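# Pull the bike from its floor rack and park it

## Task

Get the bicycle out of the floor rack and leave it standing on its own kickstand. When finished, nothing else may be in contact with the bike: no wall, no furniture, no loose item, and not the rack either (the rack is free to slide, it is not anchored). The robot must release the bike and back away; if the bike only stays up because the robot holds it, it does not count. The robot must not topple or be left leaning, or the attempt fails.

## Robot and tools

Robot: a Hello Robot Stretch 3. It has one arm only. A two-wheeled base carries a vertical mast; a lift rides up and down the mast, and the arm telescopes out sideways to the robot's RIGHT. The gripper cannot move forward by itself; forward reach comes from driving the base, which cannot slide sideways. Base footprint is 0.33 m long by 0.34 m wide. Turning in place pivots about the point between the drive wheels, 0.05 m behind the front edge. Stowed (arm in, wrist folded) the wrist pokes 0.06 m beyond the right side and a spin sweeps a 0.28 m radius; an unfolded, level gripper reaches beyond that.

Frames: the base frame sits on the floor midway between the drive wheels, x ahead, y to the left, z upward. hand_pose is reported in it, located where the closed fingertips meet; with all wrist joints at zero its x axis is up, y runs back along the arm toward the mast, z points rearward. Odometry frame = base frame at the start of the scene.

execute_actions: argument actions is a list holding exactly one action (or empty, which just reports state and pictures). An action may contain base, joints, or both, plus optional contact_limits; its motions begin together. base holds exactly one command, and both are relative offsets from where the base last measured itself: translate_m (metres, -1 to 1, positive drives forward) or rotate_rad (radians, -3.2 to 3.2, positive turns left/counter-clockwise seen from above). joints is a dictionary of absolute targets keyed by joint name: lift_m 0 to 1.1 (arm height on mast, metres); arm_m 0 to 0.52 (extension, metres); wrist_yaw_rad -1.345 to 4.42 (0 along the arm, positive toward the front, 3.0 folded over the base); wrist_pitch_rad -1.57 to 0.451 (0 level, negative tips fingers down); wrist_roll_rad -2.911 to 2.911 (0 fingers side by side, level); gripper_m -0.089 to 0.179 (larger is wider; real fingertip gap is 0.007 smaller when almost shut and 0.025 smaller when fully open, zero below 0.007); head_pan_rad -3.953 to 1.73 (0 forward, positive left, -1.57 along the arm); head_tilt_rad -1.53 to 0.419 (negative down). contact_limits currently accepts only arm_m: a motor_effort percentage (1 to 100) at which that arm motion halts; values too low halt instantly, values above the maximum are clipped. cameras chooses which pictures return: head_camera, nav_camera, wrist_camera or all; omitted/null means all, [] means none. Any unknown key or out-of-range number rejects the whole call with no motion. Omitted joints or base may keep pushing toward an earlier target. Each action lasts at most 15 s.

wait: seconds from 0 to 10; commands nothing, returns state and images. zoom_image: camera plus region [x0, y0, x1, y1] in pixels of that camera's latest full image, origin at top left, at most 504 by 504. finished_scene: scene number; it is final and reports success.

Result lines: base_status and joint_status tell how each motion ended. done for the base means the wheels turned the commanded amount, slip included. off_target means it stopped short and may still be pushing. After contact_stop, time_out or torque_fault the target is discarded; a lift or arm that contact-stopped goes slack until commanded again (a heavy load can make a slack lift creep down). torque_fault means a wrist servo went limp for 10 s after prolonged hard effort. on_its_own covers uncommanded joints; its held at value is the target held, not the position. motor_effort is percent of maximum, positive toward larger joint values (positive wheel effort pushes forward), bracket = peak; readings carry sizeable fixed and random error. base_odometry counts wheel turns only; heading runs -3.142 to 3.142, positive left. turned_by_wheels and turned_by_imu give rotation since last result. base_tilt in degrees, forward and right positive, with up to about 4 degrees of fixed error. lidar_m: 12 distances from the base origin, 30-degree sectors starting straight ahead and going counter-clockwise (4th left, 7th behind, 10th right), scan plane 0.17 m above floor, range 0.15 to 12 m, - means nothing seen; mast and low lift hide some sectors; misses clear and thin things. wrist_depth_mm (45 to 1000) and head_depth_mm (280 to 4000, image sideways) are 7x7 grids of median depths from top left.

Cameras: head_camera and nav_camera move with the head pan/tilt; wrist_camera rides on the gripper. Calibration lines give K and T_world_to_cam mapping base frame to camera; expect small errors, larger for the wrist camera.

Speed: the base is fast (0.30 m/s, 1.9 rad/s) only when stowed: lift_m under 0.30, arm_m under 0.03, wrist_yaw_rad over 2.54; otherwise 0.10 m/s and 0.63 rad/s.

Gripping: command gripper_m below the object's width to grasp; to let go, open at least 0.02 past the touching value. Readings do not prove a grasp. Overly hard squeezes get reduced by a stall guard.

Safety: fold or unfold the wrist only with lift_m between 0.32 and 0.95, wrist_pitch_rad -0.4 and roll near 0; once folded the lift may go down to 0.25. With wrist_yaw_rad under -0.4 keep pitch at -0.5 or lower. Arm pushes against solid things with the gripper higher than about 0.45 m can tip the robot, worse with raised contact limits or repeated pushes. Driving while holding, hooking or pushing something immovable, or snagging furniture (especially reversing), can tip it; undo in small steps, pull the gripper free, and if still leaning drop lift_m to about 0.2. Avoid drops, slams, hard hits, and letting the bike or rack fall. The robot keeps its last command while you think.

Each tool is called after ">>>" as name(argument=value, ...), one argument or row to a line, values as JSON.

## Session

>>> execute_actions(
  actions=[],
)

Scene clock: 0.00 s.
base_odometry: x=+0.000 y=+0.000 heading=+0.000 (m, m, rad; odometry frame)
turned_by_wheels: +0.000 (rad since the last result)
turned_by_imu: +0.000 (rad since the last result)
base_tilt: forward=+1.2 right=+1.1 (deg)
lidar_m: 0.84 0.86 1.13 1.52 1.56 2.07 0.98 1.14 2.35 2.22 1.28 0.89
head_depth_mm: 844 841 834 829 824 819 813 / 837 833 823 821 814 808 804 / 827 820 814 811 804 798 795 / 819 812 808 804 796 792 782 / 808 802 800 792 787 785 778 / 801 794 789 785 779 773 769 / 790 785 782 775 769 765 760
base_status: not commanded
joint_positions: lift_m=+0.428 arm_m=-0.002 wrist_yaw_rad=+3.011 wrist_pitch_rad=-0.393 wrist_roll_rad=+0.001 gripper_m=+0.037 head_pan_rad=-0.002 head_tilt_rad=+0.004
joint_status: not commanded
motor_effort: left_wheel=+0 right_wheel=-1 lift_m=+22 arm_m=-1 wrist_yaw_rad=+0 wrist_pitch_rad=+4 wrist_roll_rad=+0 gripper_m=+0 head_pan_rad=+1 head_tilt_rad=+2 (%)
hand_pose: x=+0.0085 y=+0.0826 z=+0.4464 quat_wxyz=(+0.183, +0.701, +0.092, +0.683) (m; base frame)
wrist_depth_mm: - - - - - - 890 / - - - - - - 887 / - - - - - - 897 / - - - - - - 900 / 879 849 908 873 912 875 862 / 715 728 - 727 - 741 749 / 606 620 - 630 597 629 627
pictures: head_camera (sideways: a quarter turn clockwise sets it upright), nav_camera (sideways: a quarter turn counterclockwise sets it upright), wrist_camera
camera_calibration (this result's frames):
head_camera: T_world_to_cam=[[0.0223118, 0.0483081, -0.998583, 1.32688], [0.0334591, 0.998236, 0.0490389, -0.0646544], [0.999191, -0.0345059, 0.0206561, -0.0785545], [0, 0, 0, 1]] pos_world=[0.0510492, -0.00226916, 1.32979]
nav_camera: T_world_to_cam=[[0.000552558, -0.0327342, 0.999464, -1.25956], [0.0467133, -0.998372, -0.0327243, 0.0881562], [0.998908, 0.0467063, 0.000977465, -0.0555565], [0, 0, 0, 1]] pos_world=[0.0520738, 0.0493769, 1.26182]
wrist_camera: T_world_to_cam=[[0.993843, -0.110476, -0.00844307, 0.0110425], [-0.0621104, -0.492396, -0.868152, 0.468234], [0.091753, 0.863332, -0.496226, 0.307365], [0, 0, 0, 1]] pos_world=[-0.0100939, -0.0335812, 0.559114]
Images, in order (width x height): head_camera 896x504, nav_camera 672x504, wrist_camera 644x364.

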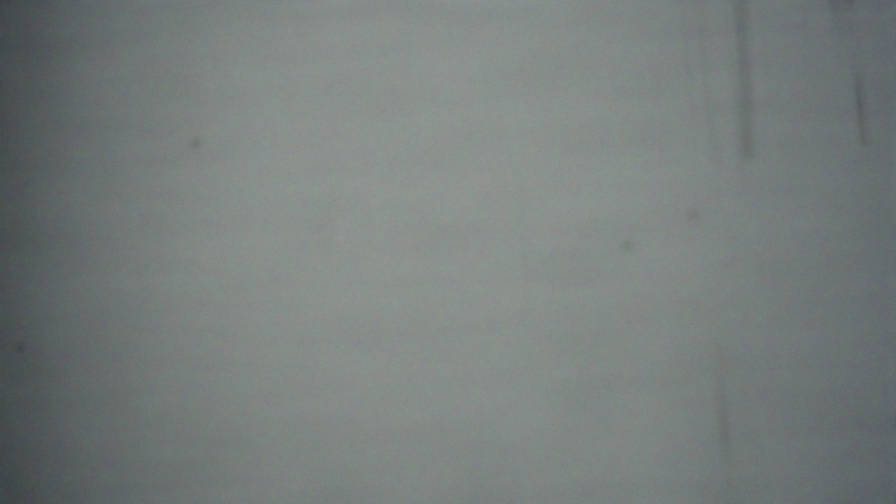

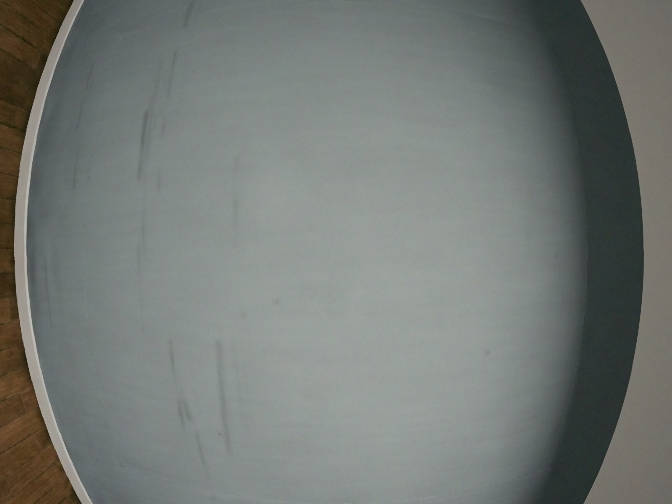

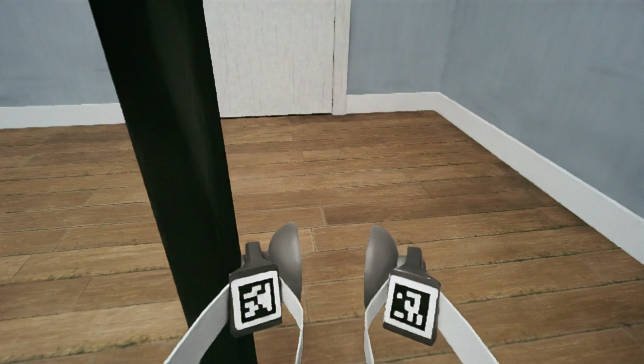

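>>> execute_actions(
  actions=[
    {"joints":{"head_pan_rad":-2.9,"head_tilt_rad":-0.65}},
  ],
  cameras=["head_camera"],
)

Scene clock: 9.50 s.
base_odometry: x=+0.000 y=+0.000 heading=+0.000 (m, m, rad; odometry frame)
turned_by_wheels: +0.000 (rad since the last result)
turned_by_imu: -0.001 (rad since the last result)
base_tilt: forward=+1.1 right=+1.2 (deg)
lidar_m: 0.84 0.86 1.14 1.52 1.56 2.07 0.98 1.14 2.35 2.22 1.27 0.89
head_depth_mm: 3207 3524 3081 2186 1704 1391 1174 / 3239 3592 3119 2215 1710 1401 1181 / 3332 3623 3093 2217 1708 1405 1185 / 3343 3695 2958 2211 1504 1402 1186 / 3332 3736 3167 1752 1684 1410 1189 / 3409 3799 3161 2018 1732 1413 1191 / 3432 3872 3215 2262 1738 1422 1189
base_status: not commanded
joint_positions: lift_m=+0.428 arm_m=-0.002 wrist_yaw_rad=+3.011 wrist_pitch_rad=-0.393 wrist_roll_rad=+0.001 gripper_m=+0.037 head_pan_rad=-2.893 head_tilt_rad=-0.642
joint_status: all done
motor_effort: left_wheel=+0(1) right_wheel=-1(1) lift_m=+22(23) arm_m=-1(1) wrist_yaw_rad=+0(0) wrist_pitch_rad=+4(3) wrist_roll_rad=+0(1) gripper_m=-1(1) head_pan_rad=-3(47) head_tilt_rad=-4(38) (%)
hand_pose: x=+0.0085 y=+0.0826 z=+0.4464 quat_wxyz=(+0.183, +0.701, +0.092, +0.683) (m; base frame)
wrist_depth_mm: - - - - - - 882 / - - - - - - 882 / - - - - - - 899 / - - - - - - 903 / 852 876 901 891 908 884 855 / 709 713 - 727 - 735 726 / 612 614 - 618 616 625 630
pictures: head_camera (sideways: a quarter turn clockwise sets it upright)
camera_calibration (this result's frames):
head_camera: T_world_to_cam=[[0.577048, 0.0967385, -0.810961, 1.07844], [0.192804, -0.98103, 0.0201656, -0.0280065], [-0.793626, -0.167993, -0.584753, 0.720312], [0, 0, 0, 1]] pos_world=[-0.0452554, -0.0107951, 1.29634]
Images, in order (width x height): head_camera 896x504.

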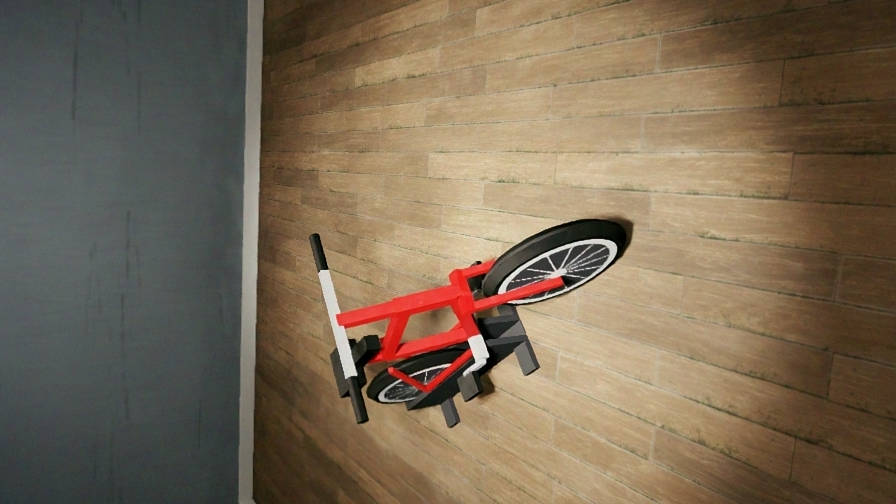

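>>> execute_actions(
  actions=[
    {"base":{"rotate_rad":2.44},"joints":{"lift_m":0.25,"head_pan_rad":-1.9,"head_tilt_rad":-0.9}},
  ],
  cameras=[],
)

>>> execute_actions(
  actions=[
    {"base":{"translate_m":1.0}},
  ],
  cameras=[],
)

>>> execute_actions(
  actions=[
    {"base":{"translate_m":0.23}},
  ],
  cameras=[],
)

>>> execute_actions(
  actions=[
    {"base":{"rotate_rad":-1.655}},
  ],
  cameras=[],
)

>>> execute_actions(
  actions=[
    {"base":{"translate_m":-0.7}},
  ],
  cameras=["head_camera"],
)

Scene clock: 27.13 s.
base_odometry: x=+0.000 y=+0.000 heading=+2.440 (m, m, rad; odometry frame)
turned_by_wheels: +2.440 (rad since the last result)
turned_by_imu: +2.440 (rad since the last result)
base_tilt: forward=+1.2 right=+1.2 (deg)
lidar_m: 1.81 3.28 0.97 2.54 2.22 1.61 0.96 0.85 0.85 1.00 1.52 1.52
head_depth_mm: 691 790 922 1102 1342 1240 1093 / 720 830 978 1177 1388 1242 1115 / 753 872 1030 1264 1432 1238 1133 / 785 918 1097 1364 1427 1245 1135 / 824 970 1175 1491 1434 1243 1116 / 867 1028 1263 1562 1432 1240 1096 / 913 1091 1359 1634 1427 1246 1094
base_status: done
joint_positions: lift_m=+0.250 arm_m=-0.002 wrist_yaw_rad=+3.011 wrist_pitch_rad=-0.394 wrist_roll_rad=+0.001 gripper_m=+0.037 head_pan_rad=-1.907 head_tilt_rad=-0.889
joint_status: all done
motor_effort: left_wheel=-1(5) right_wheel=+1(8) lift_m=+18(20) arm_m=-1(1) wrist_yaw_rad=+0(1) wrist_pitch_rad=+4(4) wrist_roll_rad=-1(1) gripper_m=+0(0) head_pan_rad=+4(51) head_tilt_rad=-6(28) (%)
hand_pose: x=+0.0084 y=+0.0825 z=+0.2683 quat_wxyz=(+0.184, +0.701, +0.093, +0.683) (m; base frame)
wrist_depth_mm: - - - - - 979 - / - - - - - - - / 997 - - - - 987 - / 736 738 741 740 757 760 780 / 585 594 623 597 633 612 604 / 485 506 - 513 - 495 499 / - - - - 412 424 421
pictures: none
No camera images: the call's "cameras" was empty. Leave "cameras" out to get every camera's image.

Scene clock: 32.07 s.
base_odometry: x=-0.764 y=+0.646 heading=+2.440 (m, m, rad; odometry frame)
turned_by_wheels: +0.000 (rad since the last result)
turned_by_imu: +0.001 (rad since the last result)
base_tilt: forward=+1.1 right=+1.2 (deg)
lidar_m: 1.01 1.81 3.18 1.11 0.95 2.92 1.80 1.57 1.57 0.95 0.85 0.85
head_depth_mm: 1308 1496 1750 1669 1416 1238 1098 / 1370 1576 1852 1678 1424 1240 1114 / 1431 1654 1914 1675 1427 1244 1135 / 1496 1751 1976 1683 1431 1240 1133 / 1467 1670 1881 1681 1429 1241 1117 / 1237 1349 1494 1597 1429 1244 1096 / 1030 1141 1253 1391 1419 1243 1099
base_status: done
joint_positions: lift_m=+0.250 arm_m=-0.002 wrist_yaw_rad=+3.011 wrist_pitch_rad=-0.394 wrist_roll_rad=+0.001 gripper_m=+0.037 head_pan_rad=-1.907 head_tilt_rad=-0.889
joint_status: not commanded
motor_effort: left_wheel=-1(5) right_wheel=+1(6) lift_m=+19(19) arm_m=-1(1) wrist_yaw_rad=+0(0) wrist_pitch_rad=+4(4) wrist_roll_rad=+0(0) gripper_m=+0(0) head_pan_rad=+4(4) head_tilt_rad=-5(5) (%)
hand_pose: x=+0.0084 y=+0.0825 z=+0.2683 quat_wxyz=(+0.184, +0.701, +0.093, +0.683) (m; base frame)
wrist_depth_mm: - - - - - - - / - - - - - - - / 974 999 - - - - - / 742 750 744 761 761 767 774 / 589 591 627 599 626 606 603 / 490 508 - 519 - 499 507 / - - - - 410 428 422
pictures: none
No camera images: the call's "cameras" was empty. Leave "cameras" out to get every camera's image.

Scene clock: 34.43 s.
base_odometry: x=-0.939 y=+0.794 heading=+2.440 (m, m, rad; odometry frame)
turned_by_wheels: +0.000 (rad since the last result)
turned_by_imu: +0.000 (rad since the last result)
base_tilt: forward=+1.2 right=+1.2 (deg)
lidar_m: 0.82 1.48 3.02 1.72 0.93 3.07 1.99 1.74 1.29 0.76 0.70 0.70
head_depth_mm: 1460 1671 1886 1683 1426 1240 1100 / 1517 1739 1947 1677 1424 1236 1115 / 1585 1831 2025 1680 1425 1238 1134 / 1479 1721 1928 1687 1431 1243 1136 / 1156 1309 1506 1629 1431 1243 1117 / 976 1080 1207 1366 1405 1242 1101 / 840 921 1010 1119 1254 1247 1098
base_status: done
joint_positions: lift_m=+0.250 arm_m=-0.002 wrist_yaw_rad=+3.011 wrist_pitch_rad=-0.394 wrist_roll_rad=+0.001 gripper_m=+0.037 head_pan_rad=-1.907 head_tilt_rad=-0.889
joint_status: not commanded
motor_effort: left_wheel=-1(6) right_wheel=+1(6) lift_m=+19(19) arm_m=-1(1) wrist_yaw_rad=+1(0) wrist_pitch_rad=+4(4) wrist_roll_rad=+0(1) gripper_m=+1(1) head_pan_rad=+4(4) head_tilt_rad=-5(5) (%)
hand_pose: x=+0.0084 y=+0.0825 z=+0.2683 quat_wxyz=(+0.184, +0.701, +0.093, +0.683) (m; base frame)
wrist_depth_mm: 793 - - - - - - / 793 - - - - - - / 891 928 - - - - - / 743 734 755 772 751 758 757 / 586 586 615 603 630 603 602 / 489 508 - 516 - 499 497 / - - - - 411 425 424
pictures: none
No camera images: the call's "cameras" was empty. Leave "cameras" out to get every camera's image.

Scene clock: 36.90 s.
base_odometry: x=-0.939 y=+0.794 heading=+0.785 (m, m, rad; odometry frame)
turned_by_wheels: -1.655 (rad since the last result)
turned_by_imu: -1.655 (rad since the last result)
base_tilt: forward=+1.2 right=+1.2 (deg)
lidar_m: 0.81 0.70 0.70 0.78 1.28 3.01 3.40 0.93 3.06 2.08 1.74 1.55
head_depth_mm: 2579 2583 2060 1412 1423 1235 1096 / 2651 2594 2038 1683 1421 1245 1122 / 2747 2602 2034 1676 1427 1245 1130 / 2841 2602 2036 1680 1434 1246 1134 / 2980 2629 2054 1685 1427 1236 1115 / 2892 2603 2045 1671 1429 1246 1097 / 2445 2514 2061 1680 1424 1245 1097
base_status: done
joint_positions: lift_m=+0.250 arm_m=-0.002 wrist_yaw_rad=+3.011 wrist_pitch_rad=-0.394 wrist_roll_rad=+0.001 gripper_m=+0.037 head_pan_rad=-1.907 head_tilt_rad=-0.889
joint_status: not commanded
motor_effort: left_wheel=+2(8) right_wheel=-2(7) lift_m=+19(19) arm_m=-1(2) wrist_yaw_rad=+1(1) wrist_pitch_rad=+4(4) wrist_roll_rad=+0(1) gripper_m=+0(0) head_pan_rad=+4(4) head_tilt_rad=-5(6) (%)
hand_pose: x=+0.0084 y=+0.0824 z=+0.2683 quat_wxyz=(+0.184, +0.701, +0.093, +0.683) (m; base frame)
wrist_depth_mm: - - - 844 711 605 533 / - - - 895 748 645 561 / 995 - - 921 781 673 585 / 740 749 768 762 756 688 610 / 586 584 621 599 622 605 606 / 485 509 - 513 - 496 504 / - - - - 409 424 427
pictures: none
No camera images: the call's "cameras" was empty. Leave "cameras" out to get every camera's image.

Scene clock: 40.87 s.
base_odometry: x=-1.435 y=+0.299 heading=+0.785 (m, m, rad; odometry frame)
turned_by_wheels: +0.000 (rad since the last result)
turned_by_imu: -0.002 (rad since the last result)
base_tilt: forward=+1.1 right=+1.1 (deg)
lidar_m: 1.39 1.17 1.16 1.30 2.14 2.50 2.81 0.92 0.63 0.61 2.27 2.26
head_depth_mm: 2163 2417 2029 1253 1394 1240 1094 / 2255 2476 2043 1224 1367 1239 1114 / 2334 2549 1979 1172 1429 1242 1134 / 2418 2593 2036 1680 1230 1241 1136 / 2501 2609 2043 1675 1183 1242 1115 / 2586 2599 2054 1690 1400 1245 1098 / 2721 2626 2056 1687 1426 1242 1098
base_status: done
joint_positions: lift_m=+0.250 arm_m=-0.002 wrist_yaw_rad=+3.011 wrist_pitch_rad=-0.394 wrist_roll_rad=+0.001 gripper_m=+0.037 head_pan_rad=-1.907 head_tilt_rad=-0.889
joint_status: not commanded
motor_effort: left_wheel=+2(5) right_wheel=-2(8) lift_m=+19(19) arm_m=-1(1) wrist_yaw_rad=+0(0) wrist_pitch_rad=+4(4) wrist_roll_rad=+0(1) gripper_m=-1(0) head_pan_rad=+4(5) head_tilt_rad=-5(6) (%)
hand_pose: x=+0.0084 y=+0.0824 z=+0.2683 quat_wxyz=(+0.184, +0.701, +0.093, +0.683) (m; base frame)
wrist_depth_mm: - - - - - - 884 / - - - - - - 928 / 989 993 - - - - 928 / 736 734 749 744 753 763 767 / 596 595 620 601 634 597 608 / 494 512 - 514 - 494 501 / - - - - 415 425 424
pictures: head_camera (sideways: a quarter turn clockwise sets it upright)
camera_calibration (this result's frames):
head_camera: T_world_to_cam=[[0.297352, 0.705449, -0.643369, 0.861728], [0.92346, -0.383646, 0.00614048, -0.0142001], [-0.242494, -0.595951, -0.765532, 0.952085], [0, 0, 0, 1]] pos_world=[-0.0122488, -0.0459564, 1.28335]
Images, in order (width x height): head_camera 896x504.

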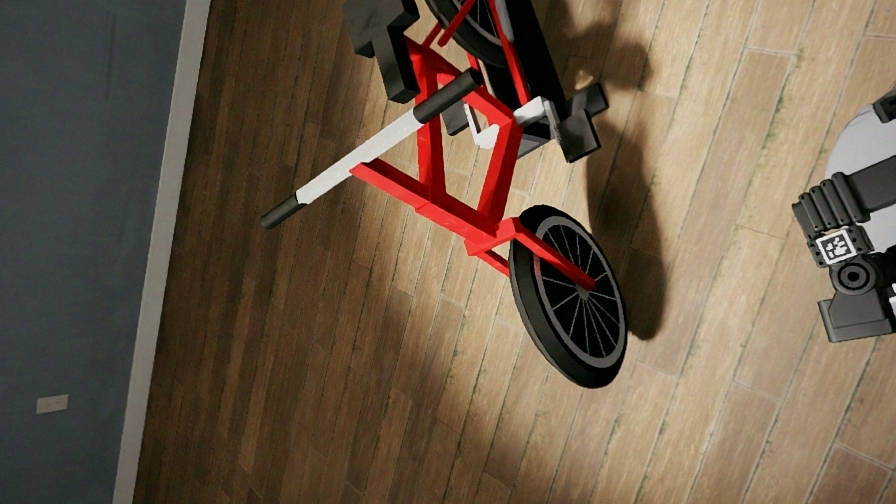

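>>> execute_actions(
  actions=[
    {"base":{"translate_m":-0.6},"joints":{"head_pan_rad":-1.5,"head_tilt_rad":-1.05,"lift_m":0.34}},
  ],
  cameras=[],
)

>>> execute_actions(
  actions=[
    {"joints":{"wrist_yaw_rad":0,"gripper_m":0.1}},
  ],
  cameras=[],
)

>>> execute_actions(
  actions=[
    {"joints":{"wrist_pitch_rad":0,"lift_m":0.24}},
  ],
  cameras=["head_camera","wrist_camera"],
)

Scene clock: 51.93 s.
base_odometry: x=-1.859 y=-0.125 heading=+0.785 (m, m, rad; odometry frame)
turned_by_wheels: +0.000 (rad since the last result)
turned_by_imu: -0.003 (rad since the last result)
base_tilt: forward=+1.2 right=+1.1 (deg)
lidar_m: 1.87 1.57 1.56 1.76 2.06 2.05 2.31 2.20 0.61 0.60 0.66 2.71
head_depth_mm: 2126 2035 1727 1505 1285 1193 1081 / 2269 2027 1724 1187 1283 1194 - / 2380 2025 1735 1087 1308 1234 - / 2464 2032 1720 1174 1309 1230 - / 2454 2021 1725 1423 1305 1186 1082 / 2464 2027 1686 1176 1325 1194 1080 / 2464 2017 1733 1179 1329 1192 1076
base_status: done
joint_positions: lift_m=+0.340 arm_m=-0.002 wrist_yaw_rad=+3.011 wrist_pitch_rad=-0.394 wrist_roll_rad=+0.001 gripper_m=+0.037 head_pan_rad=-1.506 head_tilt_rad=-1.037
joint_status: all done
motor_effort: left_wheel=+2(6) right_wheel=-2(7) lift_m=+26(29) arm_m=-2(1) wrist_yaw_rad=+0(1) wrist_pitch_rad=+4(4) wrist_roll_rad=+0(1) gripper_m=+0(0) head_pan_rad=+4(32) head_tilt_rad=-7(23) (%)
hand_pose: x=+0.0084 y=+0.0824 z=+0.3579 quat_wxyz=(+0.184, +0.701, +0.093, +0.683) (m; base frame)
wrist_depth_mm: - - - - - - - / - - - - - - - / - - - - - - - / 909 918 931 926 923 942 940 / 722 731 763 742 766 745 742 / 605 609 - 613 - 624 612 / 520 514 - 541 504 534 531
pictures: none
No camera images: the call's "cameras" was empty. Leave "cameras" out to get every camera's image.

Scene clock: 54.47 s.
base_odometry: x=-1.859 y=-0.125 heading=+0.785 (m, m, rad; odometry frame)
turned_by_wheels: +0.000 (rad since the last result)
turned_by_imu: +0.000 (rad since the last result)
base_tilt: forward=+1.1 right=+1.1 (deg)
lidar_m: 1.86 1.57 1.56 1.75 2.06 2.05 2.31 2.21 0.61 0.60 0.66 2.71
head_depth_mm: 2127 2027 1730 1497 1285 1197 1083 / 2246 2028 1720 1192 1292 1196 - / 2392 2041 1728 1089 1306 1229 - / 2467 2027 1721 1173 1308 1197 - / 2470 2029 1727 1419 1309 1192 1078 / 2456 2032 1682 1174 1328 1192 1078 / 2447 2018 1722 1180 1321 1191 1076
base_status: not commanded
joint_positions: lift_m=+0.340 arm_m=-0.002 wrist_yaw_rad=+0.004 wrist_pitch_rad=-0.394 wrist_roll_rad=+0.001 gripper_m=+0.100 head_pan_rad=-1.506 head_tilt_rad=-1.037
joint_status: all done
motor_effort: left_wheel=+2(2) right_wheel=-2(2) lift_m=+26(26) arm_m=-2(1) wrist_yaw_rad=-4(4) wrist_pitch_rad=+4(4) wrist_roll_rad=-1(1) gripper_m=+0(80) head_pan_rad=+4(4) head_tilt_rad=-7(7) (%)
hand_pose: x=-0.0207 y=-0.3703 z=+0.3579 quat_wxyz=(+0.694, +0.140, -0.693, -0.138) (m; base frame)
wrist_depth_mm: 359 - - 315 - - - / 363 - - - - - - / 402 402 - - - 356 338 / 426 834 429 521 400 373 368 / 476 476 705 453 415 405 408 / 533 349 589 458 450 428 424 / 517 501 524 499 494 496 470
pictures: none
No camera images: the call's "cameras" was empty. Leave "cameras" out to get every camera's image.

Scene clock: 56.20 s.
base_odometry: x=-1.859 y=-0.125 heading=+0.785 (m, m, rad; odometry frame)
turned_by_wheels: +0.000 (rad since the last result)
turned_by_imu: +0.000 (rad since the last result)
base_tilt: forward=+1.2 right=+1.1 (deg)
lidar_m: 1.87 1.57 1.56 1.76 2.06 2.05 2.31 2.21 0.61 0.60 0.66 2.71
head_depth_mm: 2124 2042 1725 1500 1286 1187 1080 / 2249 2035 1718 1188 1284 1196 - / 2380 2028 1735 1089 1296 1220 - / 2461 2029 1727 1168 1308 1202 - / 2448 2034 1731 1418 1310 1191 1077 / 2459 2031 1682 1176 1331 1191 1077 / 2450 2013 1728 1185 1328 1190 1078
base_status: not commanded
joint_positions: lift_m=+0.240 arm_m=-0.002 wrist_yaw_rad=+0.003 wrist_pitch_rad=-0.024 wrist_roll_rad=+0.001 gripper_m=+0.100 head_pan_rad=-1.506 head_tilt_rad=-1.037
joint_status: all done
motor_effort: left_wheel=+2(2) right_wheel=-2(2) lift_m=+19(22) arm_m=-1(1) wrist_yaw_rad=-4(3) wrist_pitch_rad=+7(7) wrist_roll_rad=-1(0) gripper_m=+0(1) head_pan_rad=+4(4) head_tilt_rad=-6(7) (%)
hand_pose: x=-0.0206 y=-0.3986 z=+0.3486 quat_wxyz=(+0.707, +0.010, -0.707, -0.008) (m; base frame)
wrist_depth_mm: 351 343 - 335 330 - - / 368 - - 339 - - - / 366 - - - - - - / 413 379 - - - 351 337 / 387 - - - - 345 337 / 395 846 384 488 375 340 348 / 404 312 330 369 356 329 355
pictures: head_camera (sideways: a quarter turn clockwise sets it upright), wrist_camera
camera_calibration (this result's frames):
head_camera: T_world_to_cam=[[-0.00657261, 0.851658, -0.524057, 0.708139], [0.999978, 0.00620744, -0.00245364, -0.0034779], [0.00116338, -0.524061, -0.85168, 1.0626], [0, 0, 0, 1]] pos_world=[0.00689592, -0.0462035, 1.27609]
wrist_camera: T_world_to_cam=[[-0.999672, -0.0256042, -0.000539879, -0.0240394], [-0.00332002, 0.15047, -0.988609, 0.443991], [0.0253938, -0.988283, -0.150505, -0.182961], [0, 0, 0, 1]] pos_world=[-0.0179113, -0.24824, 0.411384]
Images, in order (width x height): head_camera 896x504, wrist_camera 644x364.

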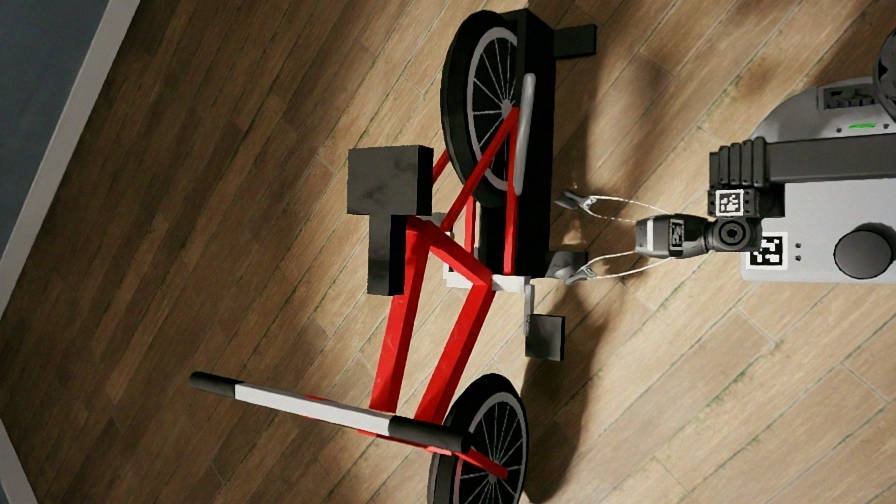

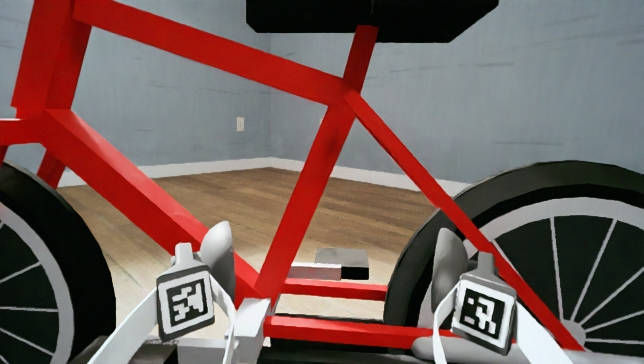

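>>> execute_actions(
  actions=[
    {"joints":{"arm_m":0.195}},
  ],
  cameras=[],
)

>>> execute_actions(
  actions=[
    {"joints":{"gripper_m":-0.01}},
  ],
  cameras=[],
)

>>> execute_actions(
  actions=[
    {"base":{"translate_m":0.16}},
  ],
  cameras=[],
)

>>> execute_actions(
  actions=[
    {"joints":{"gripper_m":0.1}},
  ],
  cameras=["head_camera","wrist_camera"],
)

Scene clock: 64.97 s.
base_odometry: x=-1.859 y=-0.125 heading=+0.785 (m, m, rad; odometry frame)
turned_by_wheels: +0.000 (rad since the last result)
turned_by_imu: -0.001 (rad since the last result)
base_tilt: forward=+1.2 right=+1.2 (deg)
lidar_m: 1.87 1.57 1.56 1.75 2.06 2.05 2.31 2.20 0.61 0.60 0.66 2.70
head_depth_mm: 2117 2038 1733 1505 1290 1190 1080 / 2256 2033 1730 1188 1287 1193 - / 2392 2029 1729 1083 1309 1208 - / 2475 2017 1716 1175 1306 1209 - / 2456 2021 1724 1425 1309 1192 1079 / 2445 2021 1686 1174 1331 1190 1077 / 2472 2012 1725 1177 1328 1192 1075
base_status: not commanded
joint_positions: lift_m=+0.240 arm_m=+0.195 wrist_yaw_rad=+0.002 wrist_pitch_rad=-0.024 wrist_roll_rad=+0.001 gripper_m=+0.100 head_pan_rad=-1.506 head_tilt_rad=-1.037
joint_status: all done
motor_effort: left_wheel=+1(2) right_wheel=-2(2) lift_m=+19(19) arm_m=+4(6) wrist_yaw_rad=-2(3) wrist_pitch_rad=+6(7) wrist_roll_rad=+0(0) gripper_m=+0(1) head_pan_rad=+4(4) head_tilt_rad=-7(7) (%)
hand_pose: x=-0.0209 y=-0.5952 z=+0.3487 quat_wxyz=(+0.707, +0.010, -0.707, -0.008) (m; base frame)
wrist_depth_mm: - - 147 144 - - - / - - - 147 111 - - / - - - 153 201 - - / - - - 158 - 115 - / - - - 163 - 208 - / 797 855 169 818 893 220 120 / 193 621 175 321 639 180 156
pictures: none
No camera images: the call's "cameras" was empty. Leave "cameras" out to get every camera's image.

Scene clock: 66.97 s.
base_odometry: x=-1.859 y=-0.125 heading=+0.785 (m, m, rad; odometry frame)
turned_by_wheels: +0.000 (rad since the last result)
turned_by_imu: +0.000 (rad since the last result)
base_tilt: forward=+1.2 right=+1.1 (deg)
lidar_m: 1.87 1.57 1.56 1.75 2.06 2.05 2.31 2.20 0.61 0.60 0.66 2.71
head_depth_mm: 2115 2040 1735 1498 1290 1195 1082 / 2260 2024 1725 1199 1293 1194 - / 2398 2017 1721 1153 1303 1202 - / 2447 2035 1735 1179 1287 1214 - / 2459 2032 1728 1421 1289 1189 1081 / 2451 2015 1686 1187 1328 1191 1076 / 2451 2021 1722 1147 1325 1193 1079
base_status: not commanded
joint_positions: lift_m=+0.240 arm_m=+0.195 wrist_yaw_rad=+0.064 wrist_pitch_rad=-0.021 wrist_roll_rad=+0.026 gripper_m=-0.009 head_pan_rad=-1.506 head_tilt_rad=-1.037
joint_status: all done
on_its_own: wrist_yaw_rad is held at +0.059, not at your +0.000, by its stall guard, which is not easing now
motor_effort: left_wheel=+3(7) right_wheel=-4(15) lift_m=+19(19) arm_m=+4(4) wrist_yaw_rad=-5(44) wrist_pitch_rad=+6(6) wrist_roll_rad=-11(11) gripper_m=-15(96) head_pan_rad=+4(5) head_tilt_rad=-6(7) (%)
hand_pose: x=-0.0050 y=-0.5948 z=+0.3494 quat_wxyz=(+0.698, +0.031, -0.715, +0.015) (m; base frame)
wrist_depth_mm: - - 162 156 154 - - / - - - 179 155 - - / - - - - 162 120 - / - - - - - 208 - / - - - 172 - - 121 / 206 893 944 177 911 875 175 / 201 214 634 242 311 661 167
pictures: none
No camera images: the call's "cameras" was empty. Leave "cameras" out to get every camera's image.

Scene clock: 70.07 s.
base_odometry: x=-1.746 y=-0.012 heading=+0.785 (m, m, rad; odometry frame)
turned_by_wheels: +0.000 (rad since the last result)
turned_by_imu: -0.001 (rad since the last result)
base_tilt: forward=+1.2 right=+1.1 (deg)
lidar_m: 1.74 1.46 1.46 1.63 2.17 2.17 2.44 2.32 0.62 0.62 0.66 2.58
head_depth_mm: 2222 2029 1741 1210 1309 1194 1081 / 2341 2031 1724 1153 1306 1195 - / 2433 2033 1724 1166 1331 1210 - / 2437 2025 1719 1192 1289 1208 - / 2449 2015 1724 1426 1284 1192 1079 / 2449 2027 1681 1135 1332 1190 1079 / 2453 2016 1713 1207 1329 1187 1074
base_status: done
joint_positions: lift_m=+0.240 arm_m=+0.195 wrist_yaw_rad=+0.059 wrist_pitch_rad=-0.023 wrist_roll_rad=+0.005 gripper_m=-0.010 head_pan_rad=-1.506 head_tilt_rad=-1.038
joint_status: not commanded
on_its_own: wrist_yaw_rad is held at +0.059, not at your +0.000, by its stall guard, which is not easing now
motor_effort: left_wheel=+1(12) right_wheel=-2(29) lift_m=+19(20) arm_m=+3(5) wrist_yaw_rad=+0(96) wrist_pitch_rad=+6(11) wrist_roll_rad=-3(11) gripper_m=-5(23) head_pan_rad=+3(4) head_tilt_rad=-6(7) (%)
hand_pose: x=-0.0063 y=-0.5948 z=+0.3488 quat_wxyz=(+0.706, +0.030, -0.708, +0.012) (m; base frame)
wrist_depth_mm: - - - 158 153 151 - / - - - - 156 151 - / - - - - 179 206 119 / - - - - 165 - 207 / 202 - - - 172 - - / 198 214 885 - 828 921 842 / 623 200 230 187 308 677 632
pictures: none
No camera images: the call's "cameras" was empty. Leave "cameras" out to get every camera's image.

Scene clock: 71.67 s.
base_odometry: x=-1.746 y=-0.012 heading=+0.785 (m, m, rad; odometry frame)
turned_by_wheels: +0.000 (rad since the last result)
turned_by_imu: +0.000 (rad since the last result)
base_tilt: forward=+1.2 right=+1.1 (deg)
lidar_m: 1.75 1.46 1.46 1.63 2.18 2.17 2.44 2.32 0.64 0.63 0.63 2.59
head_depth_mm: 2225 2025 1718 1215 1304 1192 1078 / 2312 2037 1724 1110 1308 1190 - / 2419 2028 1728 1191 1334 1207 - / 2435 2019 1715 1417 1269 1213 - / 2453 2027 1690 1198 1309 1195 1079 / 2442 2006 1717 1144 1324 1188 1080 / 2456 2021 1720 1217 1324 1188 1079
base_status: not commanded
joint_positions: lift_m=+0.240 arm_m=+0.195 wrist_yaw_rad=+0.063 wrist_pitch_rad=-0.022 wrist_roll_rad=+0.004 gripper_m=+0.100 head_pan_rad=-1.506 head_tilt_rad=-1.038
joint_status: all done
on_its_own: wrist_yaw_rad is held at +0.059, not at your +0.000, by its stall guard, which is not easing now
motor_effort: left_wheel=+3(4) right_wheel=-2(7) lift_m=+19(19) arm_m=+3(3) wrist_yaw_rad=-5(19) wrist_pitch_rad=+6(7) wrist_roll_rad=-2(3) gripper_m=+0(84) head_pan_rad=+4(4) head_tilt_rad=-6(6) (%)
hand_pose: x=-0.0053 y=-0.5948 z=+0.3493 quat_wxyz=(+0.706, +0.030, -0.708, +0.014) (m; base frame)
wrist_depth_mm: 202 - - - 159 154 151 / 217 - - - - 184 153 / 204 - - - - - 157 / 193 220 - - - - 162 / 277 193 - - - 171 - / 223 754 226 877 883 172 899 / 216 619 194 637 631 300 671
pictures: head_camera (sideways: a quarter turn clockwise sets it upright), wrist_camera
camera_calibration (this result's frames):
head_camera: T_world_to_cam=[[-0.00660751, 0.8522, -0.523175, 0.70699], [0.999978, 0.00620989, -0.00251407, -0.00339923], [0.00110637, -0.523179, -0.852222, 1.0633], [0, 0, 0, 1]] pos_world=[0.00689419, -0.0461768, 1.27604]
wrist_camera: T_world_to_cam=[[-0.996364, -0.085112, -0.00383326, -0.0480497], [-0.00877845, 0.14731, -0.989051, 0.47252], [0.0847448, -0.985422, -0.147521, -0.376234], [0, 0, 0, 1]] pos_world=[-0.0118432, -0.444445, 0.41166]
Images, in order (width x height): head_camera 896x504, wrist_camera 644x364.

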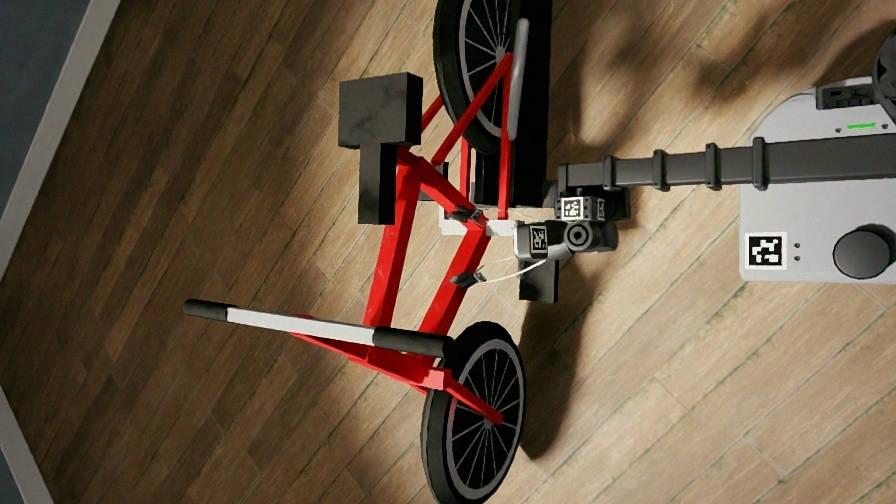

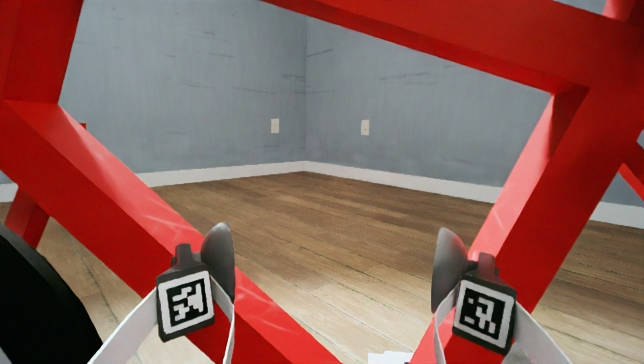

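>>> execute_actions(
  actions=[
    {"joints":{"arm_m":0.08,"wrist_yaw_rad":0}},
  ],
  cameras=[],
)

>>> execute_actions(
  actions=[
    {"base":{"translate_m":-0.09}},
  ],
  cameras=[],
)

>>> execute_actions(
  actions=[
    {"joints":{"arm_m":0.225}},
  ],
  cameras=["wrist_camera"],
)

Scene clock: 78.53 s.
base_odometry: x=-1.746 y=-0.012 heading=+0.785 (m, m, rad; odometry frame)
turned_by_wheels: +0.000 (rad since the last result)
turned_by_imu: -0.001 (rad since the last result)
base_tilt: forward=+1.1 right=+1.1 (deg)
lidar_m: 1.75 1.46 1.46 1.63 2.17 2.17 2.45 2.31 0.64 0.63 0.63 2.59
head_depth_mm: 2207 2021 1731 1211 1308 1193 1081 / 2318 2036 1731 1106 1306 1194 - / 2436 2020 1712 1193 1309 - - / 2457 2012 1731 1426 1319 1195 - / 2433 2028 1653 1199 1309 1186 1081 / 2449 2028 1716 1146 1330 1192 1079 / 2476 2019 1720 1221 1327 1190 1075
base_status: not commanded
joint_positions: lift_m=+0.240 arm_m=+0.080 wrist_yaw_rad=+0.003 wrist_pitch_rad=-0.022 wrist_roll_rad=+0.004 gripper_m=+0.100 head_pan_rad=-1.506 head_tilt_rad=-1.038
joint_status: all done
motor_effort: left_wheel=+2(1) right_wheel=-2(3) lift_m=+20(19) arm_m=-5(6) wrist_yaw_rad=-3(4) wrist_pitch_rad=+6(6) wrist_roll_rad=-2(2) gripper_m=+0(0) head_pan_rad=+4(4) head_tilt_rad=-6(6) (%)
hand_pose: x=-0.0208 y=-0.4810 z=+0.3493 quat_wxyz=(+0.706, +0.009, -0.708, -0.007) (m; base frame)
wrist_depth_mm: - 290 276 275 296 283 - / - - - - 273 272 - / 293 313 - - - 278 - / 317 302 - - - - - / 307 - 303 - 298 - 289 / 314 313 309 331 306 888 283 / 322 320 661 312 374 325 289
pictures: none
No camera images: the call's "cameras" was empty. Leave "cameras" out to get every camera's image.

Scene clock: 80.70 s.
base_odometry: x=-1.809 y=-0.075 heading=+0.785 (m, m, rad; odometry frame)
turned_by_wheels: +0.000 (rad since the last result)
turned_by_imu: +0.000 (rad since the last result)
base_tilt: forward=+1.2 right=+1.1 (deg)
lidar_m: 1.82 1.52 1.51 1.70 2.11 2.10 2.37 2.25 0.62 0.61 0.66 2.65
head_depth_mm: 2161 2034 1725 1308 1307 1191 1081 / 2313 2025 1726 1176 1311 1197 - / 2394 2022 1720 1166 1307 - - / 2445 2027 1734 1190 1335 1188 - / 2453 2009 1725 1421 1290 1191 1078 / 2456 2016 1657 1148 1330 1196 1080 / 2455 2017 1719 1209 1336 1187 1080
base_status: done
joint_positions: lift_m=+0.240 arm_m=+0.080 wrist_yaw_rad=+0.003 wrist_pitch_rad=-0.022 wrist_roll_rad=+0.004 gripper_m=+0.100 head_pan_rad=-1.506 head_tilt_rad=-1.038
joint_status: not commanded
motor_effort: left_wheel=+2(2) right_wheel=-1(5) lift_m=+20(20) arm_m=-5(5) wrist_yaw_rad=-3(3) wrist_pitch_rad=+6(5) wrist_roll_rad=-2(2) gripper_m=+0(0) head_pan_rad=+3(4) head_tilt_rad=-6(6) (%)
hand_pose: x=-0.0208 y=-0.4810 z=+0.3493 quat_wxyz=(+0.706, +0.009, -0.708, -0.007) (m; base frame)
wrist_depth_mm: 309 276 275 - 298 - - / - - - 277 - - - / - - - - 342 - - / 300 - - - - - 282 / - 308 - - - 281 273 / 325 859 876 412 887 281 275 / 324 625 313 373 365 292 283
pictures: none
No camera images: the call's "cameras" was empty. Leave "cameras" out to get every camera's image.

Scene clock: 83.03 s.
base_odometry: x=-1.809 y=-0.075 heading=+0.785 (m, m, rad; odometry frame)
turned_by_wheels: +0.000 (rad since the last result)
turned_by_imu: +0.000 (rad since the last result)
base_tilt: forward=+1.1 right=+1.2 (deg)
lidar_m: 1.82 1.52 1.52 1.70 2.11 2.11 2.36 2.25 0.62 0.61 0.66 2.65
head_depth_mm: 2164 2021 1714 1303 1297 1195 1080 / 2295 2024 1721 1176 1312 1197 - / 2372 2010 1731 1149 1287 1207 - / 2446 2022 1722 1134 1309 1207 - / 2458 2030 1719 1421 1288 1192 1077 / 2455 2020 1649 1148 1327 1191 1077 / 2430 2028 1723 1209 1328 1193 1077
base_status: not commanded
joint_positions: lift_m=+0.240 arm_m=+0.225 wrist_yaw_rad=+0.002 wrist_pitch_rad=-0.022 wrist_roll_rad=+0.004 gripper_m=+0.100 head_pan_rad=-1.506 head_tilt_rad=-1.038
joint_status: all done
motor_effort: left_wheel=+1(1) right_wheel=-1(1) lift_m=+20(20) arm_m=+4(2) wrist_yaw_rad=-3(2) wrist_pitch_rad=+6(6) wrist_roll_rad=-2(2) gripper_m=+0(1) head_pan_rad=+4(4) head_tilt_rad=-6(6) (%)
hand_pose: x=-0.0209 y=-0.6253 z=+0.3493 quat_wxyz=(+0.706, +0.009, -0.708, -0.007) (m; base frame)
wrist_depth_mm: - - 134 131 130 - - / - - - - 133 96 - / - - - - 137 101 - / - - - - - 191 100 / - - - 146 - - 102 / 842 860 859 149 876 887 196 / 184 621 627 155 662 644 159
pictures: wrist_camera
camera_calibration (this result's frames):
wrist_camera: T_world_to_cam=[[-0.999695, -0.0244485, -0.00351105, -0.028363], [-0.000135298, 0.14757, -0.989052, 0.477216], [0.024699, -0.988749, -0.147528, -0.408278], [0, 0, 0, 1]] pos_world=[-0.0182058, -0.474801, 0.411659]
Images, in order (width x height): wrist_camera 644x364.

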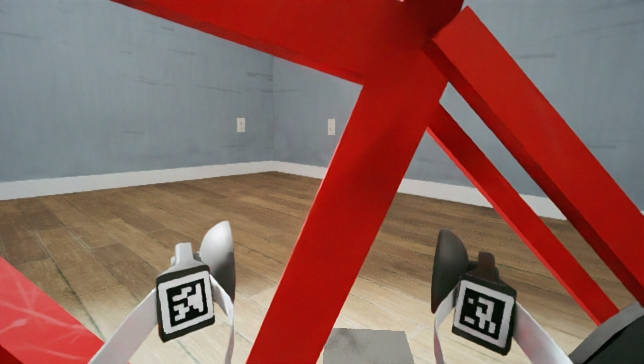

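>>> execute_actions(
  actions=[
    {"joints":{"arm_m":0.235,"gripper_m":-0.02}},
  ],
  cameras=[],
)

>>> execute_actions(
  actions=[
    {"base":{"translate_m":0.12},"joints":{"head_pan_rad":-1.75}},
  ],
  cameras=["head_camera","wrist_camera"],
)

Scene clock: 90.40 s.
base_odometry: x=-1.809 y=-0.075 heading=+0.785 (m, m, rad; odometry frame)
turned_by_wheels: +0.000 (rad since the last result)
turned_by_imu: -0.001 (rad since the last result)
base_tilt: forward=+1.2 right=+1.2 (deg)
lidar_m: 1.82 1.52 1.52 1.70 2.11 2.10 2.36 2.26 0.62 0.61 0.66 2.65
head_depth_mm: 2169 2033 1721 1299 1296 1191 1084 / 2264 2033 1724 1169 1311 1191 - / 2364 2018 1720 1159 1273 1210 - / 2449 2023 1708 1172 1312 1212 - / 2436 2022 1716 1423 1281 1196 1077 / 2446 2029 1682 1139 1325 1191 1076 / 2468 2027 1722 1207 1327 1187 1079
base_status: not commanded
joint_positions: lift_m=+0.240 arm_m=+0.235 wrist_yaw_rad=-0.001 wrist_pitch_rad=-0.021 wrist_roll_rad=+0.043 gripper_m=-0.019 head_pan_rad=-1.506 head_tilt_rad=-1.038
joint_status: all done
motor_effort: left_wheel=+1(2) right_wheel=-1(5) lift_m=+19(19) arm_m=+4(3) wrist_yaw_rad=+1(11) wrist_pitch_rad=+6(6) wrist_roll_rad=-18(18) gripper_m=-22(97) head_pan_rad=+4(3) head_tilt_rad=-6(7) (%)
hand_pose: x=-0.0216 y=-0.6353 z=+0.3493 quat_wxyz=(+0.692, +0.007, -0.722, -0.008) (m; base frame)
wrist_depth_mm: - - 120 118 117 82 - / - - - - 119 85 - / - - - - 123 178 85 / - - - - 128 - 89 / - - - 132 - - 181 / 934 910 975 135 853 858 752 / 415 674 640 140 322 650 616
pictures: none
No camera images: the call's "cameras" was empty. Leave "cameras" out to get every camera's image.

Scene clock: 92.80 s.
base_odometry: x=-1.725 y=+0.009 heading=+0.785 (m, m, rad; odometry frame)
turned_by_wheels: +0.000 (rad since the last result)
turned_by_imu: -0.001 (rad since the last result)
base_tilt: forward=+1.1 right=+1.2 (deg)
lidar_m: 1.72 1.44 1.44 1.61 2.20 2.19 2.48 2.33 0.62 0.62 0.66 2.57
head_depth_mm: 2097 2030 1729 1442 1331 1198 1105 / 2200 2025 1728 1300 1330 1197 - / 2270 2024 1727 1215 1327 1219 - / 2341 2024 1723 1191 1290 1214 - / 2412 2026 1719 1131 1291 1189 1081 / 2433 2021 1723 1422 1290 1191 1079 / 2452 2019 1673 1086 1282 1187 1078
base_status: done
joint_positions: lift_m=+0.240 arm_m=+0.235 wrist_yaw_rad=-0.019 wrist_pitch_rad=-0.022 wrist_roll_rad=+0.043 gripper_m=-0.013 head_pan_rad=-1.743 head_tilt_rad=-1.038
joint_status: all done
on_its_own: gripper_m is held at -0.014, not at your -0.020, by its stall guard, which is not easing now; wrist_yaw_rad is at rest, and its effort (+19) is outside its rest range (-12 to +12)
motor_effort: left_wheel=-3(5) right_wheel=+7(10) lift_m=+19(19) arm_m=+2(4) wrist_yaw_rad=+19(19) wrist_pitch_rad=+6(6) wrist_roll_rad=-19(18) gripper_m=-22(23) head_pan_rad=-3(24) head_tilt_rad=-6(6) (%)
hand_pose: x=-0.0263 y=-0.6354 z=+0.3492 quat_wxyz=(+0.692, +0.001, -0.722, -0.015) (m; base frame)
wrist_depth_mm: - - 126 118 117 83 - / - - - - 120 90 - / - - - - 124 - 86 / - - - - 128 - 95 / - - - 133 - - - / 914 884 923 135 - 856 759 / 412 690 636 140 318 650 622
pictures: head_camera (sideways: a quarter turn clockwise sets it upright), wrist_camera
camera_calibration (this result's frames):
head_camera: T_world_to_cam=[[0.193524, 0.829962, -0.523175, 0.705769], [0.973521, -0.228583, -0.00251407, -0.00323785], [-0.121675, -0.508835, -0.852222, 1.06405], [0, 0, 0, 1]] pos_world=[-0.00396219, -0.0450741, 1.27604]
wrist_camera: T_world_to_cam=[[-0.999092, -0.00234538, -0.0425295, -0.00635613], [0.0417224, 0.147084, -0.988244, 0.47913], [0.00857319, -0.989121, -0.146852, -0.41902], [0, 0, 0, 1]] pos_world=[-0.0227485, -0.484949, 0.411693]
Images, in order (width x height): head_camera 896x504, wrist_camera 644x364.

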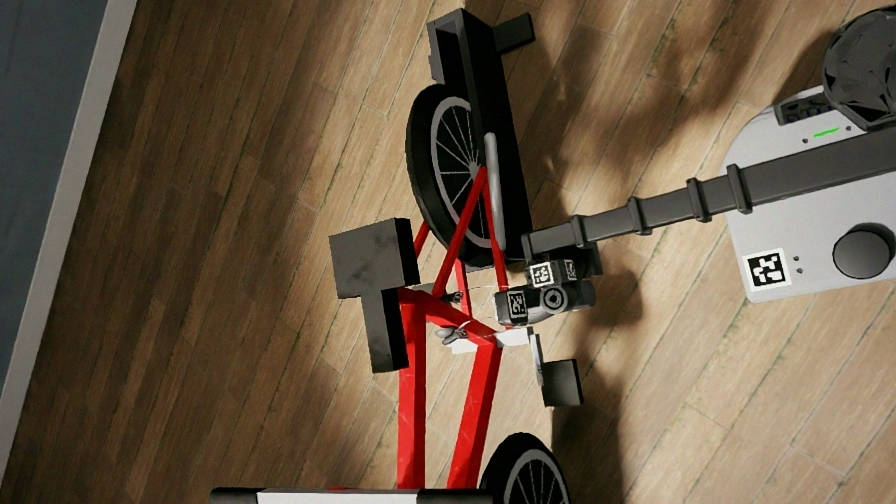

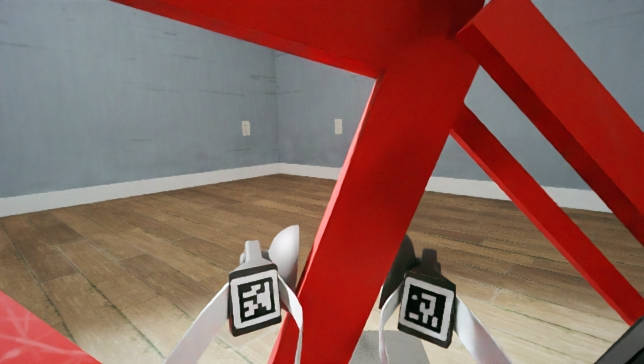

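>>> execute_actions(
  actions=[
    {"joints":{"gripper_m":0.1}},
  ],
  cameras=[],
)

>>> execute_actions(
  actions=[
    {"joints":{"arm_m":0.0}},
  ],
  cameras=["head_camera","wrist_camera"],
)

Scene clock: 99.00 s.
base_odometry: x=-1.725 y=+0.009 heading=+0.785 (m, m, rad; odometry frame)
turned_by_wheels: +0.000 (rad since the last result)
turned_by_imu: +0.000 (rad since the last result)
base_tilt: forward=+1.1 right=+1.1 (deg)
lidar_m: 1.72 1.44 1.44 1.62 2.20 2.20 2.47 2.33 0.62 0.62 0.66 2.56
head_depth_mm: 2081 2035 1725 1447 1332 1196 1101 / 2195 2031 1726 1306 1327 1192 - / 2260 2014 1724 1206 1333 1224 - / 2341 2021 1714 1170 1297 1211 - / 2401 2020 1727 1136 1304 1193 1080 / 2450 2016 1717 1418 1289 1189 1081 / 2450 2022 1715 1122 1286 1190 1077
base_status: not commanded
joint_positions: lift_m=+0.240 arm_m=+0.235 wrist_yaw_rad=+0.003 wrist_pitch_rad=-0.022 wrist_roll_rad=+0.005 gripper_m=+0.100 head_pan_rad=-1.743 head_tilt_rad=-1.038
joint_status: all done
motor_effort: left_wheel=+1(3) right_wheel=-2(7) lift_m=+19(20) arm_m=+2(2) wrist_yaw_rad=-4(20) wrist_pitch_rad=+6(6) wrist_roll_rad=-2(19) gripper_m=+0(80) head_pan_rad=-3(4) head_tilt_rad=-6(6) (%)
hand_pose: x=-0.0206 y=-0.6354 z=+0.3492 quat_wxyz=(+0.706, +0.009, -0.708, -0.007) (m; base frame)
wrist_depth_mm: - - 133 119 117 82 - / - - - - 120 84 - / - - - - 123 175 85 / - - - - 128 - 87 / - - - 133 - - 181 / 849 859 874 136 889 917 798 / 181 622 631 141 680 643 652
pictures: none
No camera images: the call's "cameras" was empty. Leave "cameras" out to get every camera's image.

Scene clock: 101.97 s.
base_odometry: x=-1.725 y=+0.009 heading=+0.785 (m, m, rad; odometry frame)
turned_by_wheels: +0.000 (rad since the last result)
turned_by_imu: -0.001 (rad since the last result)
base_tilt: forward=+1.2 right=+1.2 (deg)
lidar_m: 1.72 1.44 1.44 1.62 2.19 2.20 2.47 2.33 0.62 0.61 0.66 2.57
head_depth_mm: 2081 2020 1728 1447 1331 1191 1101 / 2206 2033 1729 1307 1337 1191 - / 2282 2028 1712 1207 1334 1231 - / 2330 2028 1726 1168 1316 1227 - / 2410 2016 1726 1179 1329 1187 1076 / 2433 2006 1725 1421 1285 1197 1081 / 2463 2013 1714 1120 1284 1192 1082
base_status: not commanded
joint_positions: lift_m=+0.240 arm_m=+0.000 wrist_yaw_rad=+0.002 wrist_pitch_rad=-0.022 wrist_roll_rad=+0.004 gripper_m=+0.100 head_pan_rad=-1.743 head_tilt_rad=-1.038
joint_status: all done
motor_effort: left_wheel=+1(1) right_wheel=-2(2) lift_m=+19(19) arm_m=-5(6) wrist_yaw_rad=-3(3) wrist_pitch_rad=+6(6) wrist_roll_rad=-2(2) gripper_m=+0(0) head_pan_rad=-3(4) head_tilt_rad=-6(6) (%)
hand_pose: x=-0.0209 y=-0.4009 z=+0.3492 quat_wxyz=(+0.706, +0.009, -0.708, -0.007) (m; base frame)
wrist_depth_mm: - 354 - 335 330 - - / 382 - - 350 - - - / 373 - - - - - - / 395 382 - - - 364 345 / 387 - - - - 355 351 / 399 407 394 497 444 363 361 / 417 322 324 604 371 340 348
pictures: head_camera (sideways: a quarter turn clockwise sets it upright), wrist_camera
camera_calibration (this result's frames):
head_camera: T_world_to_cam=[[0.193524, 0.829962, -0.523175, 0.705769], [0.973521, -0.228583, -0.00251407, -0.00323785], [-0.121675, -0.508835, -0.852222, 1.06405], [0, 0, 0, 1]] pos_world=[-0.00396219, -0.0450741, 1.27604]
wrist_camera: T_world_to_cam=[[-0.999703, -0.0241723, -0.00323161, -0.0229369], [-0.000377989, 0.147854, -0.989009, 0.444128], [0.0243844, -0.988714, -0.147819, -0.186337], [0, 0, 0, 1]] pos_world=[-0.0182185, -0.250455, 0.411628]
Images, in order (width x height): head_camera 896x504, wrist_camera 644x364.

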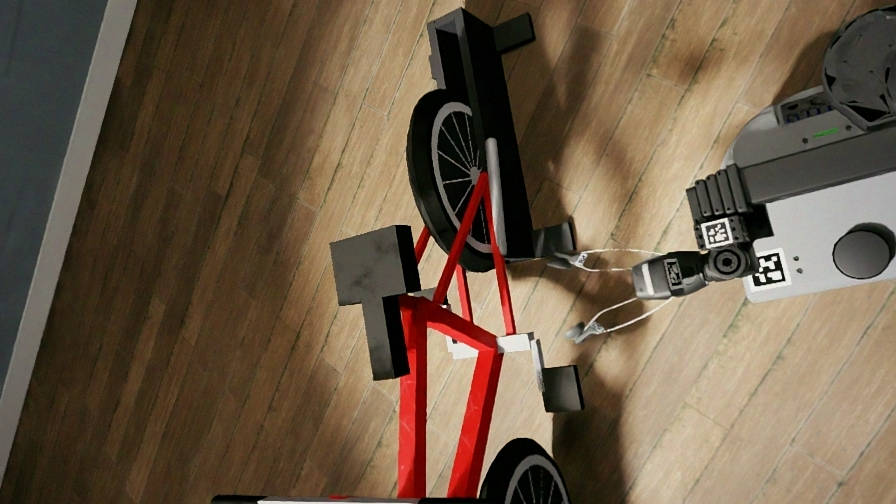

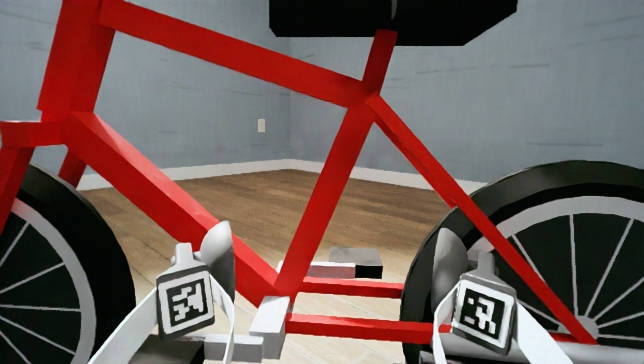

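>>> execute_actions(
  actions=[
    {"base":{"translate_m":-0.31},"joints":{"lift_m":0.45,"wrist_pitch_rad":-1.5,"gripper_m":0.0,"head_pan_rad":-1.5}},
  ],
  cameras=["head_camera"],
)

Scene clock: 117.27 s.
base_odometry: x=-1.944 y=-0.210 heading=+0.785 (m, m, rad; odometry frame)
turned_by_wheels: +0.000 (rad since the last result)
turned_by_imu: -0.002 (rad since the last result)
base_tilt: forward=+1.1 right=+1.2 (deg)
lidar_m: 1.97 1.65 1.64 1.84 1.97 1.96 2.21 2.13 0.62 0.59 0.62 0.87
head_depth_mm: 2044 2031 1720 1510 1329 1196 1078 / 2211 2031 1727 1504 1297 1209 - / 2312 2017 1726 1505 1311 - - / 2420 2027 1729 1216 1304 1210 - / 2452 2015 1730 1196 1318 1192 1080 / 2442 2012 1714 1190 1330 1190 1078 / 2438 2031 1716 1201 1286 1189 1076
base_status: done
joint_positions: lift_m=+0.450 arm_m=+0.000 wrist_yaw_rad=+0.002 wrist_pitch_rad=-1.494 wrist_roll_rad=+0.004 gripper_m=+0.000 head_pan_rad=-1.507 head_tilt_rad=-1.038
joint_status: all done
motor_effort: left_wheel=+2(1) right_wheel=-1(4) lift_m=+26(28) arm_m=-5(5) wrist_yaw_rad=-3(2) wrist_pitch_rad=-2(4) wrist_roll_rad=-1(2) gripper_m=-2(80) head_pan_rad=+4(24) head_tilt_rad=-6(6) (%)
hand_pose: x=-0.0216 y=-0.1410 z=+0.3312 quat_wxyz=(+0.518, +0.480, -0.519, -0.481) (m; base frame)
wrist_depth_mm: 493 483 487 479 473 471 467 / 493 490 485 481 481 483 473 / 501 492 493 491 483 485 483 / 505 505 499 494 490 489 487 / 509 511 509 - - - 491 / 520 515 508 - - - 496 / 524 520 517 - - - 500
pictures: head_camera (sideways: a quarter turn clockwise sets it upright)
camera_calibration (this result's frames):
head_camera: T_world_to_cam=[[-0.00612699, 0.852204, -0.523175, 0.706987], [0.999981, 0.00564604, -0.00251407, -0.00339925], [0.000811369, -0.52318, -0.852222, 1.06331], [0, 0, 0, 1]] pos_world=[0.00686816, -0.0461772, 1.27604]
Images, in order (width x height): head_camera 896x504.

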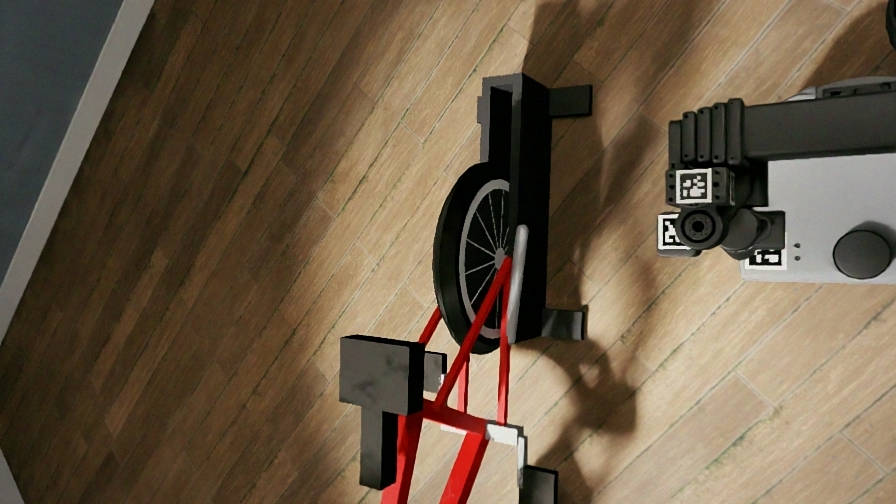

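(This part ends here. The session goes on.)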